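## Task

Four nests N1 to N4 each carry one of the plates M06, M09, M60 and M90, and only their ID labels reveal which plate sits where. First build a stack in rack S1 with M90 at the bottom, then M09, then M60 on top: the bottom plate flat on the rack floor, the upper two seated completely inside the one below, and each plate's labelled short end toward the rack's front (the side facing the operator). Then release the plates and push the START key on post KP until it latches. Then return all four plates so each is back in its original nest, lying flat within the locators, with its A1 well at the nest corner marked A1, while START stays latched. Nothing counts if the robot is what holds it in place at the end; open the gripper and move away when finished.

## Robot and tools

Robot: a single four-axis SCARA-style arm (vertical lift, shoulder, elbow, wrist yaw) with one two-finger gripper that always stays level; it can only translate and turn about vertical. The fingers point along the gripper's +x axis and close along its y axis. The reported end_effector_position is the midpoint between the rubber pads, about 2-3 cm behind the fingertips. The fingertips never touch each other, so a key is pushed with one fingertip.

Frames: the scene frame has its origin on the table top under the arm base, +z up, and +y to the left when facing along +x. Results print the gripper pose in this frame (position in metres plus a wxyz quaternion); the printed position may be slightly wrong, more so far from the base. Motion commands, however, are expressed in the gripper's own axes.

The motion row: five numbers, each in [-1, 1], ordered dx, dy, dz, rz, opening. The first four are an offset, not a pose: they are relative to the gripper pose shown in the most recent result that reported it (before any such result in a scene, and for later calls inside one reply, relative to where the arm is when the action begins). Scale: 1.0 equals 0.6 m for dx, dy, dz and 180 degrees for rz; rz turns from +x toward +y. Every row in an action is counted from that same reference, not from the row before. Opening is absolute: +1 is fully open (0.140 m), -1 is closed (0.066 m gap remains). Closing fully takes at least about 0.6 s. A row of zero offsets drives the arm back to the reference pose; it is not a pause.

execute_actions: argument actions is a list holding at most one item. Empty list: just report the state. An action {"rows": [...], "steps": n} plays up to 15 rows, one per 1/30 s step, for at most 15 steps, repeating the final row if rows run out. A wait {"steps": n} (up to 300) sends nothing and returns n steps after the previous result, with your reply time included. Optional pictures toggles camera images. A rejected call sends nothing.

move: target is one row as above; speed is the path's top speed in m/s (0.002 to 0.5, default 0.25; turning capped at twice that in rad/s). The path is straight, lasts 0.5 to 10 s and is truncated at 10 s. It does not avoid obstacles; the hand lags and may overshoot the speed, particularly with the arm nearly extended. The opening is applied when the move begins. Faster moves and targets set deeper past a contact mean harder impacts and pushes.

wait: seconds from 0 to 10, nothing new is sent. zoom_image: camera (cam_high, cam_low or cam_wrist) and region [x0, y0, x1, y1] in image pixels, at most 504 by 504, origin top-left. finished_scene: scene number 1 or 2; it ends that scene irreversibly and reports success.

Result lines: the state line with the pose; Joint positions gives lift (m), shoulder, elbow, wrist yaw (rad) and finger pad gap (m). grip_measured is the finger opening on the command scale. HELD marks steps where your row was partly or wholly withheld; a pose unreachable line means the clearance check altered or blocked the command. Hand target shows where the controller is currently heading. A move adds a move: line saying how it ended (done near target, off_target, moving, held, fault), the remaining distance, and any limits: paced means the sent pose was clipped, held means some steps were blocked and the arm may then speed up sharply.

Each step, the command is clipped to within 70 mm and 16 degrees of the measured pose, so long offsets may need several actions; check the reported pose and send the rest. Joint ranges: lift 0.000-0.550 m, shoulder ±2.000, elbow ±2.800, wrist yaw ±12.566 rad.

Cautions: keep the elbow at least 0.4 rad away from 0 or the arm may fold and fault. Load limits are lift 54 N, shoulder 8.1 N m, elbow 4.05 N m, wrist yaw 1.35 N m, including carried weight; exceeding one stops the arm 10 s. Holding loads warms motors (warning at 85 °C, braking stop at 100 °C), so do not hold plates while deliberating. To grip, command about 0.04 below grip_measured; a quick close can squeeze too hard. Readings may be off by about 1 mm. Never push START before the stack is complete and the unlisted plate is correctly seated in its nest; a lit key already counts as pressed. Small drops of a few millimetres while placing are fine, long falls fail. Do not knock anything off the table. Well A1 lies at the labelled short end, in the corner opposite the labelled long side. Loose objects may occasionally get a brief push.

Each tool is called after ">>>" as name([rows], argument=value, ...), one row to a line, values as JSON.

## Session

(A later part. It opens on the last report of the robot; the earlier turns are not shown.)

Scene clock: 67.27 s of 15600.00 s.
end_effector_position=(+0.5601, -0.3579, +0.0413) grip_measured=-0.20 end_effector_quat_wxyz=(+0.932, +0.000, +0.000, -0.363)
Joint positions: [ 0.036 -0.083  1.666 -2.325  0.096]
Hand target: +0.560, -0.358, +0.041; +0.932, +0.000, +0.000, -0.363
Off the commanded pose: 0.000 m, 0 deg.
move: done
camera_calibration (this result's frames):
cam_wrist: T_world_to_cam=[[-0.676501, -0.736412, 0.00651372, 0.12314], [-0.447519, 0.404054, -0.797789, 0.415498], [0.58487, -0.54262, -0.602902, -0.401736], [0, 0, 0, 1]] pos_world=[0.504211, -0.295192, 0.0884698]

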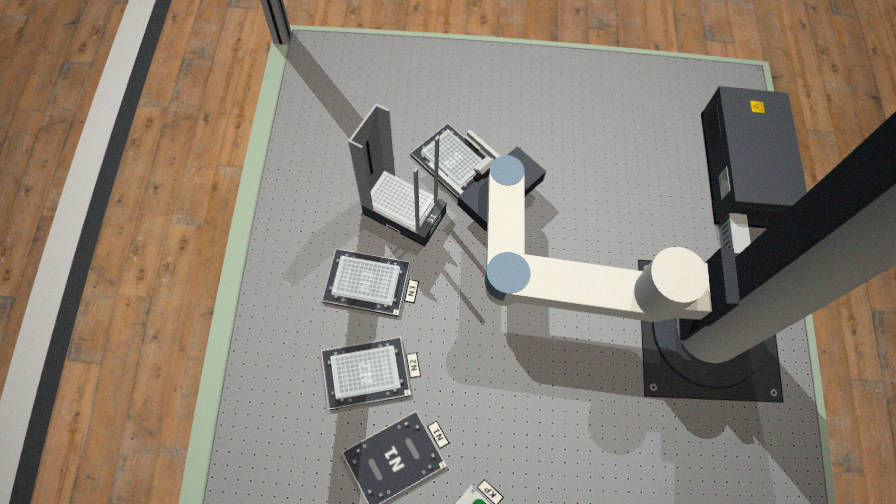

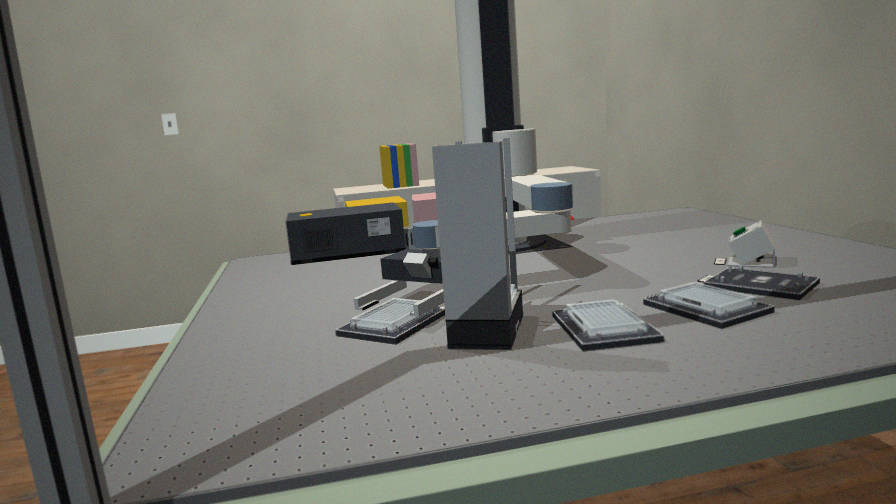

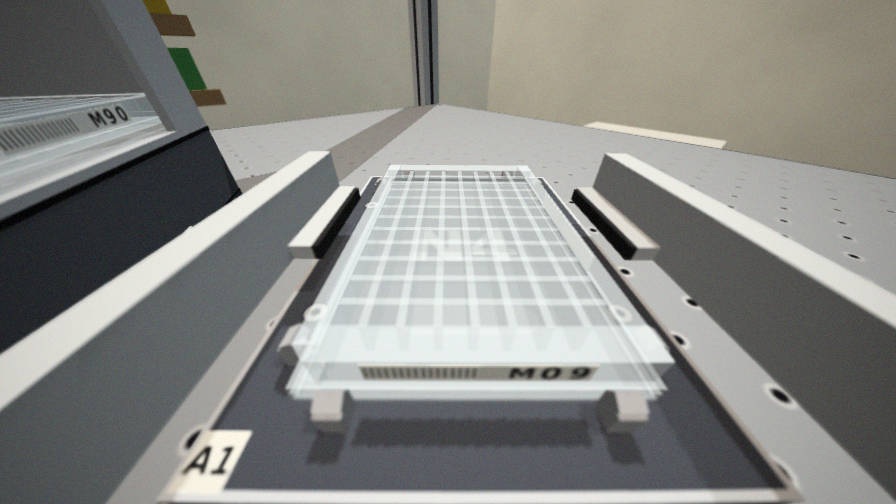

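>>> move(target=[-0.0103,0.0023,0,0.002,-0.2], speed=0.03)

>>> move(target=[0,0,-0.0198,0,-0.2], speed=0.02)

Scene clock: 70.70 s of 15600.00 s.
end_effector_position=(+0.5564, -0.3528, +0.0413) grip_measured=-0.20 end_effector_quat_wxyz=(+0.933, +0.000, +0.000, -0.360)
Joint positions: [ 0.036 -0.067  1.631 -2.3    0.096]
Hand target: +0.556, -0.353, +0.041; +0.933, +0.000, +0.000, -0.360
Off the commanded pose: 0.000 m, 0 deg.
move: done
camera_calibration (this result's frames):
cam_wrist: T_world_to_cam=[[-0.672074, -0.740455, 0.00651372, 0.120547], [-0.449933, 0.401364, -0.797789, 0.412178], [0.588112, -0.539104, -0.602902, -0.39737], [0, 0, 0, 1]] pos_world=[0.500167, -0.290397, 0.0884708]

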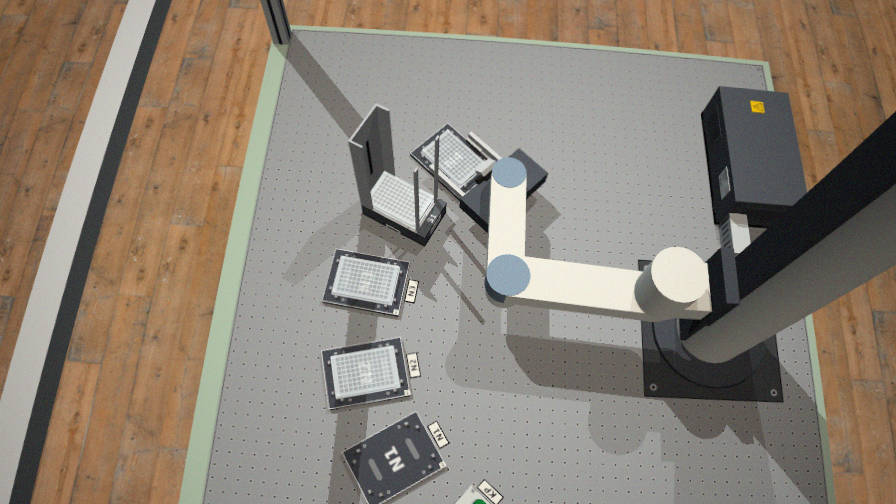

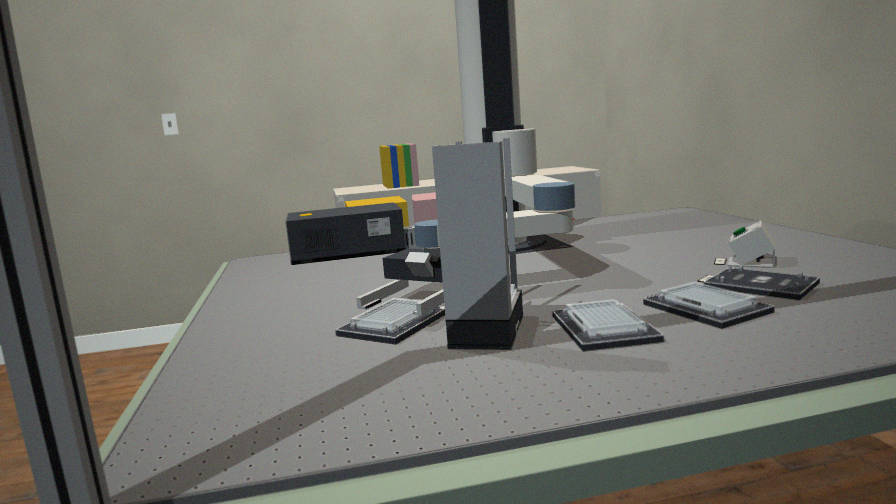

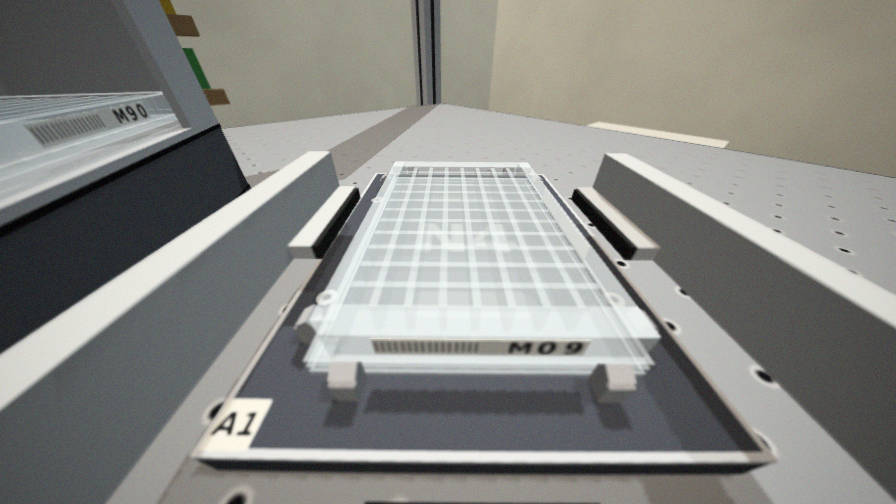

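Scene clock: 71.53 s of 15600.00 s.
end_effector_position=(+0.5564, -0.3528, +0.0293) grip_measured=-0.20 end_effector_quat_wxyz=(+0.933, +0.000, +0.000, -0.360)
Joint positions: [ 0.024 -0.067  1.631 -2.3    0.096]
Hand target: +0.556, -0.353, +0.029; +0.933, +0.000, +0.000, -0.360
Off the commanded pose: 0.000 m, 0 deg.
move: done
camera_calibration (this result's frames):
cam_wrist: T_world_to_cam=[[-0.672079, -0.740451, 0.00651372, 0.120627], [-0.449931, 0.401367, -0.797789, 0.402669], [0.588109, -0.539107, -0.602902, -0.404554], [0, 0, 0, 1]] pos_world=[0.500166, -0.290398, 0.0765531]

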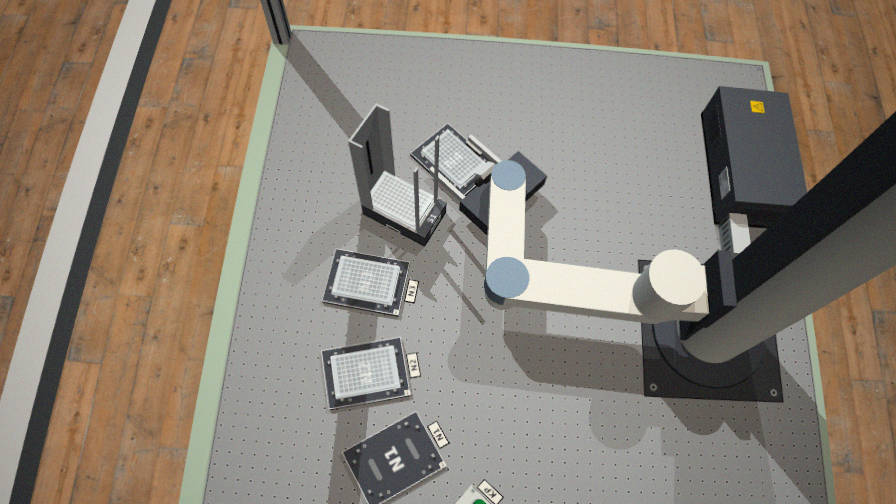

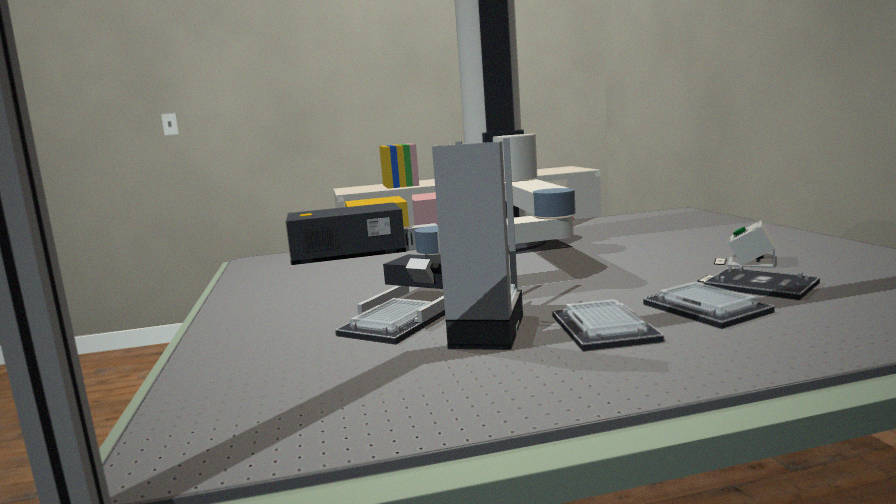

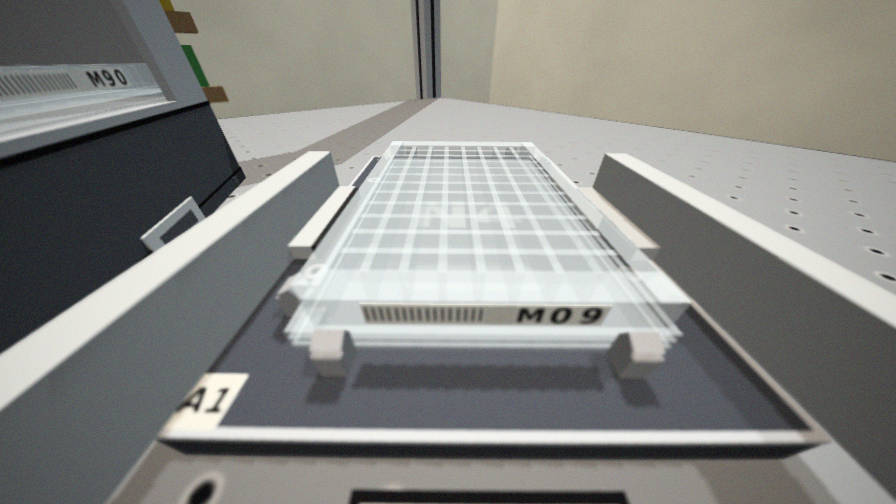

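>>> move(target=[0,0,0,0,-0.4])

>>> move(target=[0,0,0,0,-0.6])

>>> move(target=[0,0,0.51,0,-0.6], speed=0.2)

>>> move(target=[-0.0135,0.282,0,0.0917,-0.6], speed=0.2)

Scene clock: 76.20 s of 15600.00 s.
end_effector_position=(+0.5564, -0.3528, +0.0293) grip_measured=-0.40 end_effector_quat_wxyz=(+0.933, +0.000, +0.000, -0.360)
Joint positions: [ 0.024 -0.067  1.631 -2.3    0.088]
Hand target: +0.556, -0.353, +0.029; +0.933, +0.000, +0.000, -0.360
Off the commanded pose: 0.000 m, 0 deg.
After step 90, 1.17 s passed at rest.
move: done
camera_calibration (this result's frames):
cam_wrist: T_world_to_cam=[[-0.672079, -0.740451, 0.00651372, 0.120627], [-0.449931, 0.401367, -0.797789, 0.402669], [0.588109, -0.539108, -0.602902, -0.404554], [0, 0, 0, 1]] pos_world=[0.500166, -0.290398, 0.0765531]

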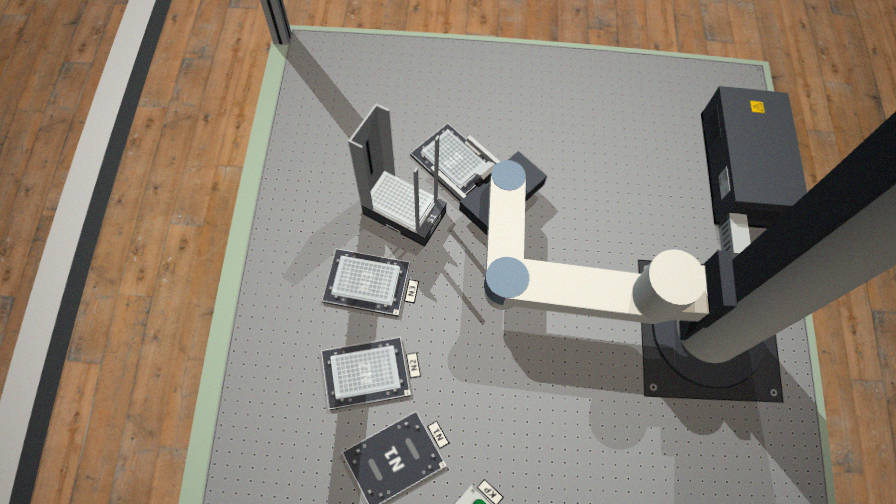

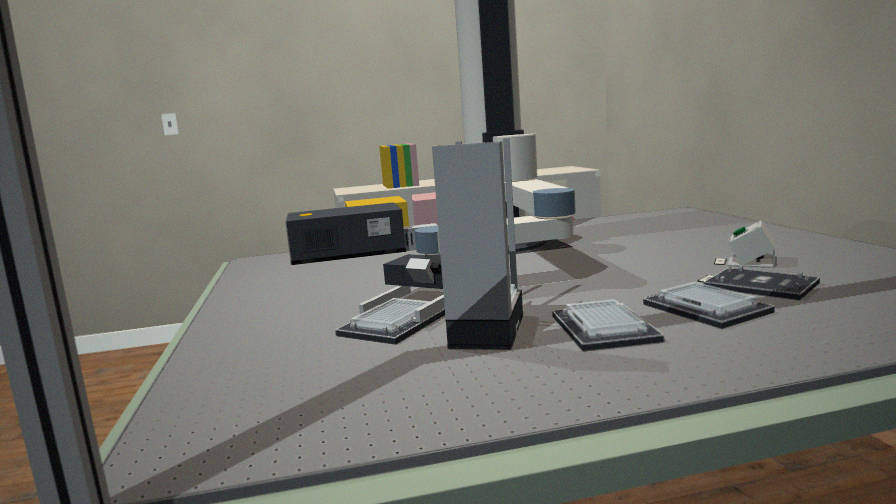

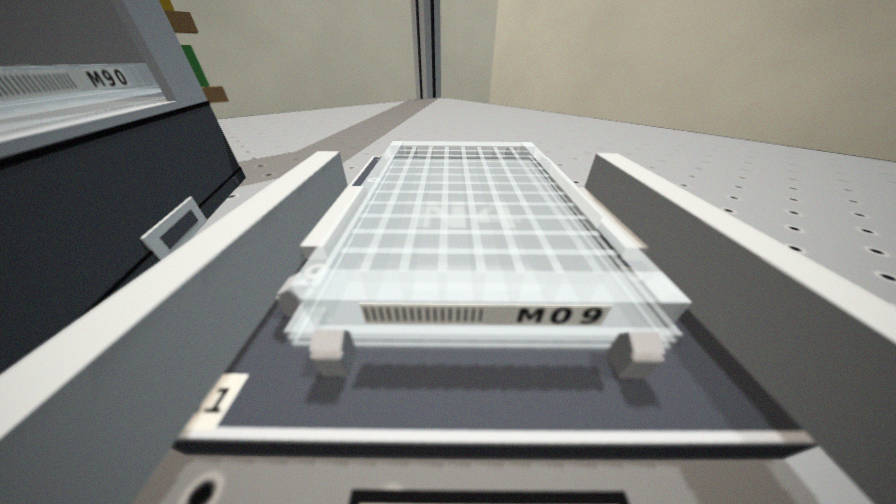

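Scene clock: 76.70 s of 15600.00 s.
end_effector_position=(+0.5565, -0.3527, +0.0293) grip_measured=-0.49 end_effector_quat_wxyz=(+0.933, +0.000, +0.000, -0.360)
Joint positions: [ 0.024 -0.067  1.631 -2.299  0.085]
Hand target: +0.556, -0.353, +0.029; +0.933, +0.000, +0.000, -0.360
Off the commanded pose: 0.000 m, 0 deg.
move: done
camera_calibration (this result's frames):
cam_wrist: T_world_to_cam=[[-0.671734, -0.740764, 0.00651372, 0.120435], [-0.450118, 0.401157, -0.797789, 0.402709], [0.58836, -0.538834, -0.602902, -0.404608], [0, 0, 0, 1]] pos_world=[0.500222, -0.290352, 0.0765531]

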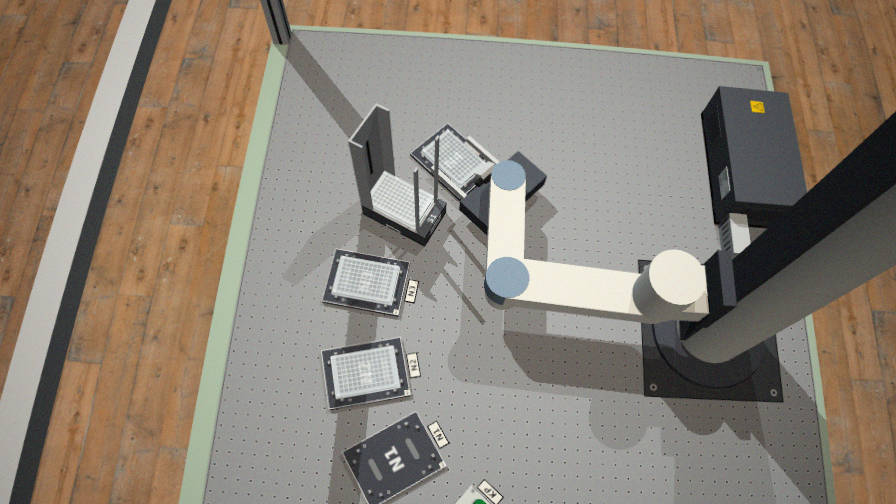

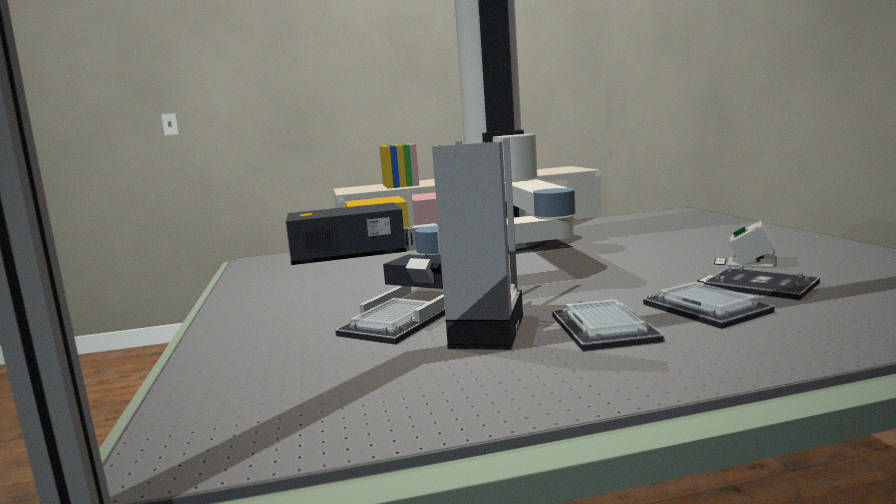

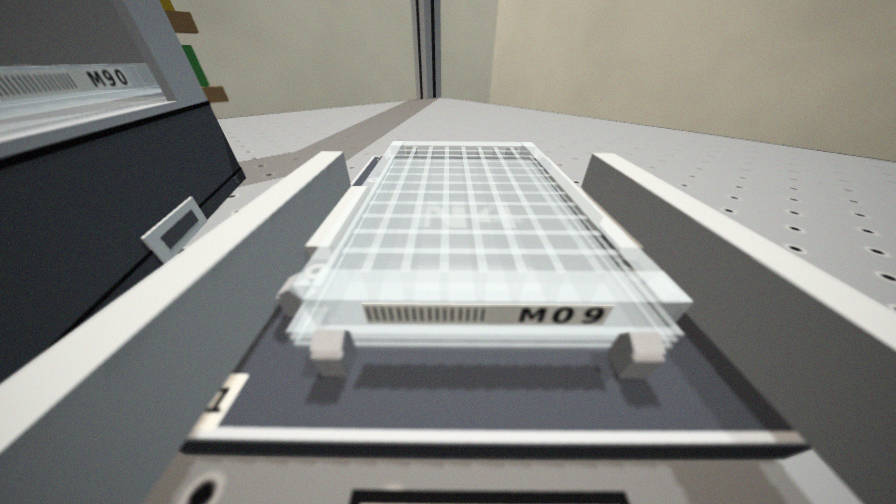

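Scene clock: 78.63 s of 15600.00 s.
end_effector_position=(+0.5565, -0.3527, +0.3354) grip_measured=-0.49 end_effector_quat_wxyz=(+0.933, +0.000, +0.000, -0.360)
Joint positions: [ 0.33  -0.067  1.631 -2.299  0.085]
Hand target: +0.556, -0.353, +0.335; +0.933, +0.000, +0.000, -0.360
Off the commanded pose: 0.000 m, 0 deg.
move: done
camera_calibration (this result's frames):
cam_wrist: T_world_to_cam=[[-0.671709, -0.740786, 0.00651372, 0.118428], [-0.450131, 0.401142, -0.797789, 0.646877], [0.588378, -0.538814, -0.602902, -0.220098], [0, 0, 0, 1]] pos_world=[0.500229, -0.290352, 0.382603]

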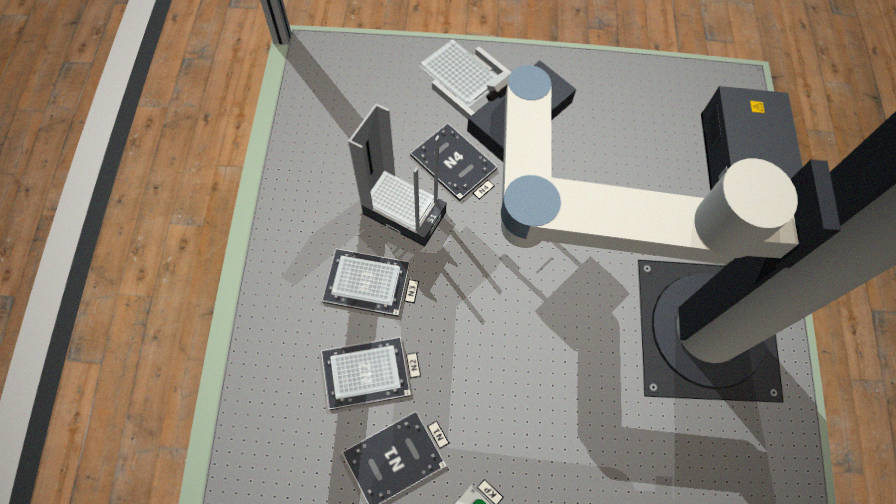

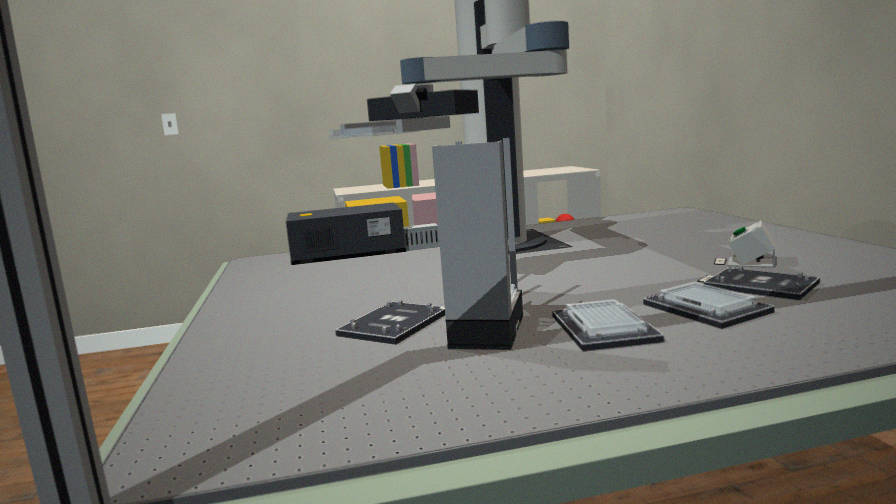

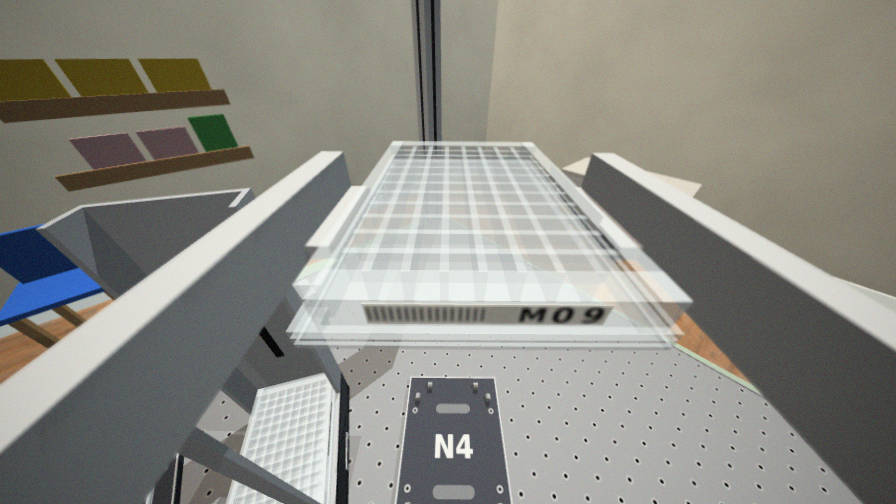

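Scene clock: 79.80 s of 15600.00 s.
end_effector_position=(+0.6641, -0.2216, +0.3354) grip_measured=-0.49 end_effector_quat_wxyz=(+0.975, +0.000, +0.000, -0.222)
Joint positions: [ 0.33   0.222  1.732 -2.401  0.085]
Hand target: +0.664, -0.222, +0.335; +0.975, +0.000, +0.000, -0.222
Off the commanded pose: 0.000 m, 0 deg.
move: done
camera_calibration (this result's frames):
cam_wrist: T_world_to_cam=[[-0.43307, -0.901337, 0.00651372, 0.0937539], [-0.545691, 0.256426, -0.797789, 0.674108], [0.717406, -0.349053, -0.602902, -0.256397], [0, 0, 0, 1]] pos_world=[0.592398, -0.177851, 0.382602]

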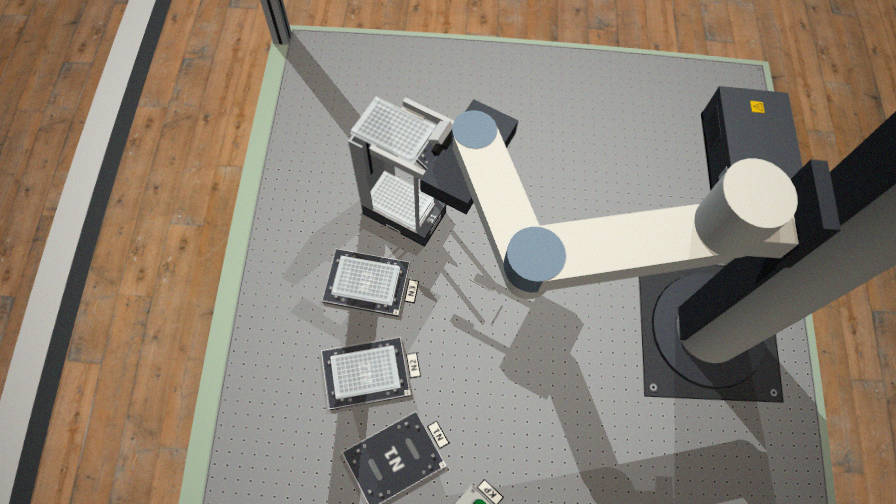

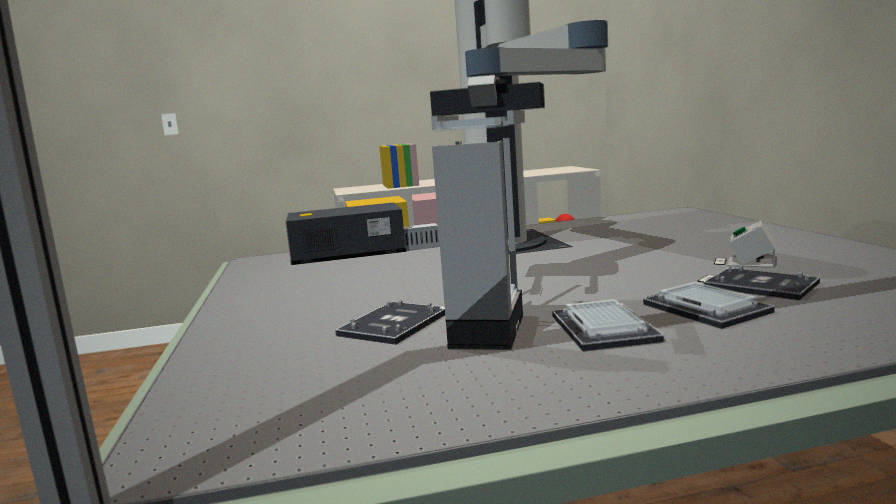

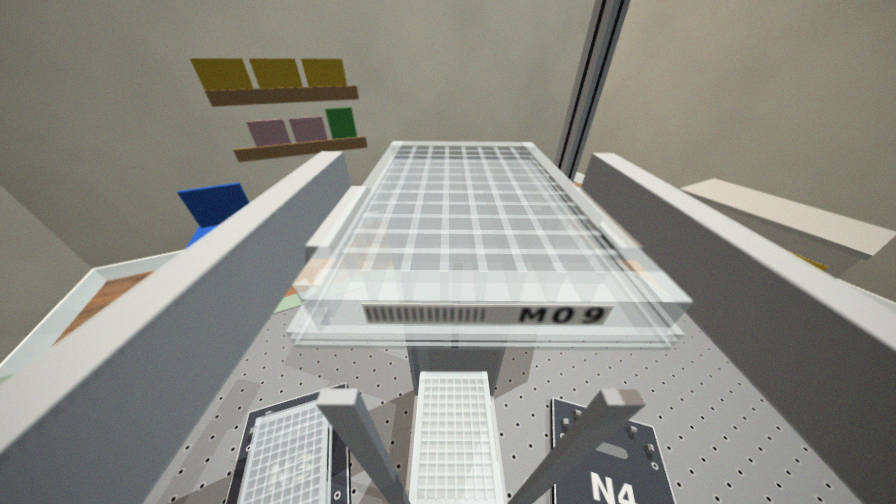

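>>> move(target=[0.0002,-0.0009,-0.036,-0.0003,-0.6], speed=0.015)

Scene clock: 83.63 s of 15600.00 s.
end_effector_position=(+0.6640, -0.2221, +0.3138) grip_measured=-0.49 end_effector_quat_wxyz=(+0.975, +0.000, +0.000, -0.222)
Joint positions: [ 0.309  0.22   1.733 -2.401  0.085]
Hand target: +0.664, -0.222, +0.314; +0.975, +0.000, +0.000, -0.222
Off the commanded pose: 0.000 m, 0 deg.
move: done
camera_calibration (this result's frames):
cam_wrist: T_world_to_cam=[[-0.433668, -0.901049, 0.00651372, 0.0939046], [-0.545521, 0.256788, -0.797789, 0.656877], [0.717174, -0.349529, -0.602902, -0.269472], [0, 0, 0, 1]] pos_world=[0.592322, -0.178253, 0.360972]

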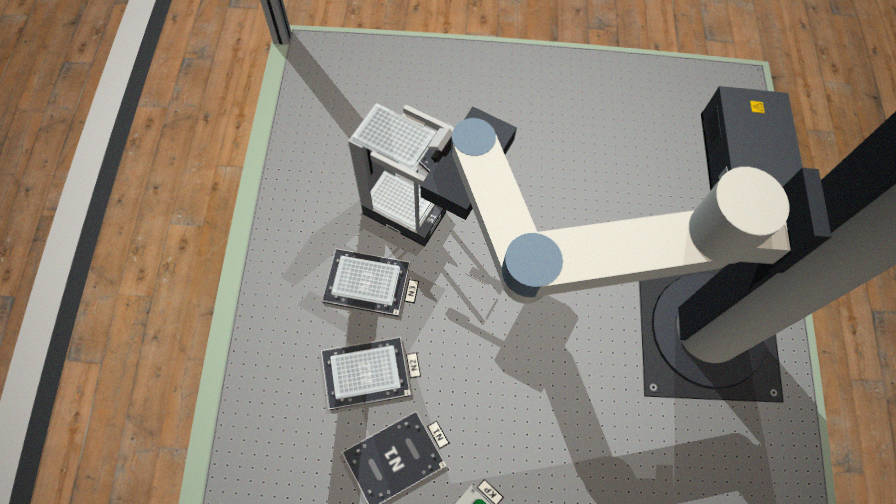

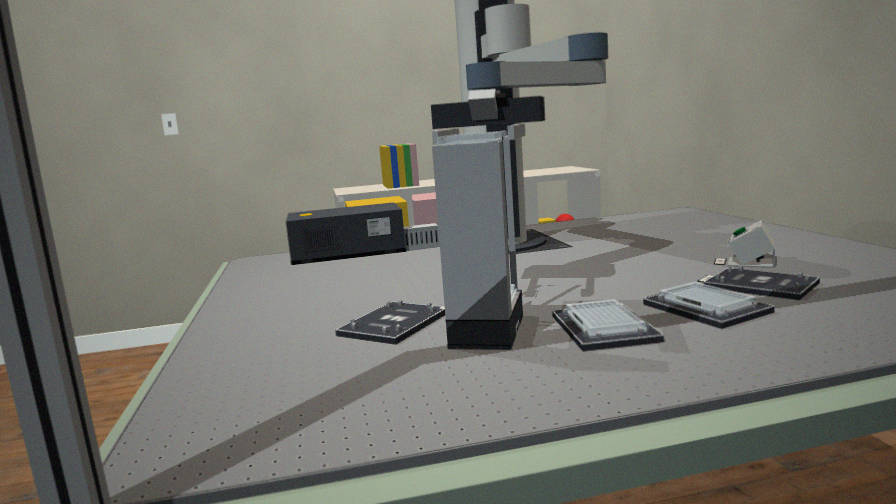

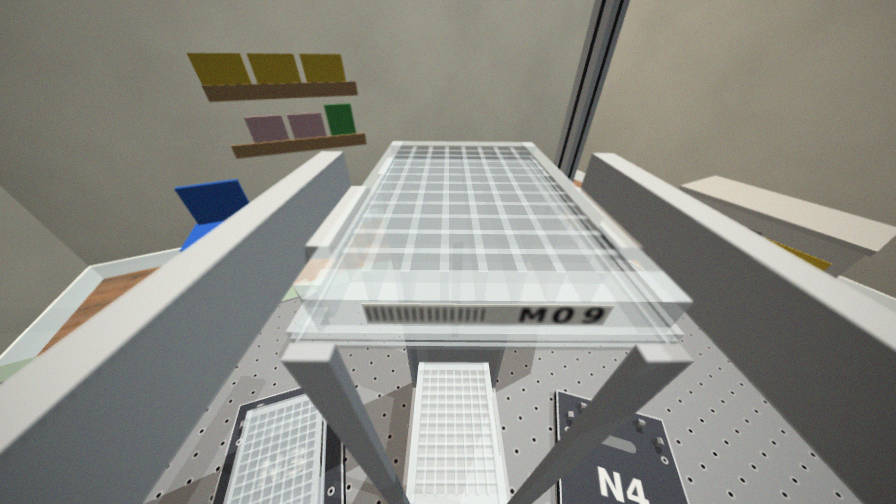

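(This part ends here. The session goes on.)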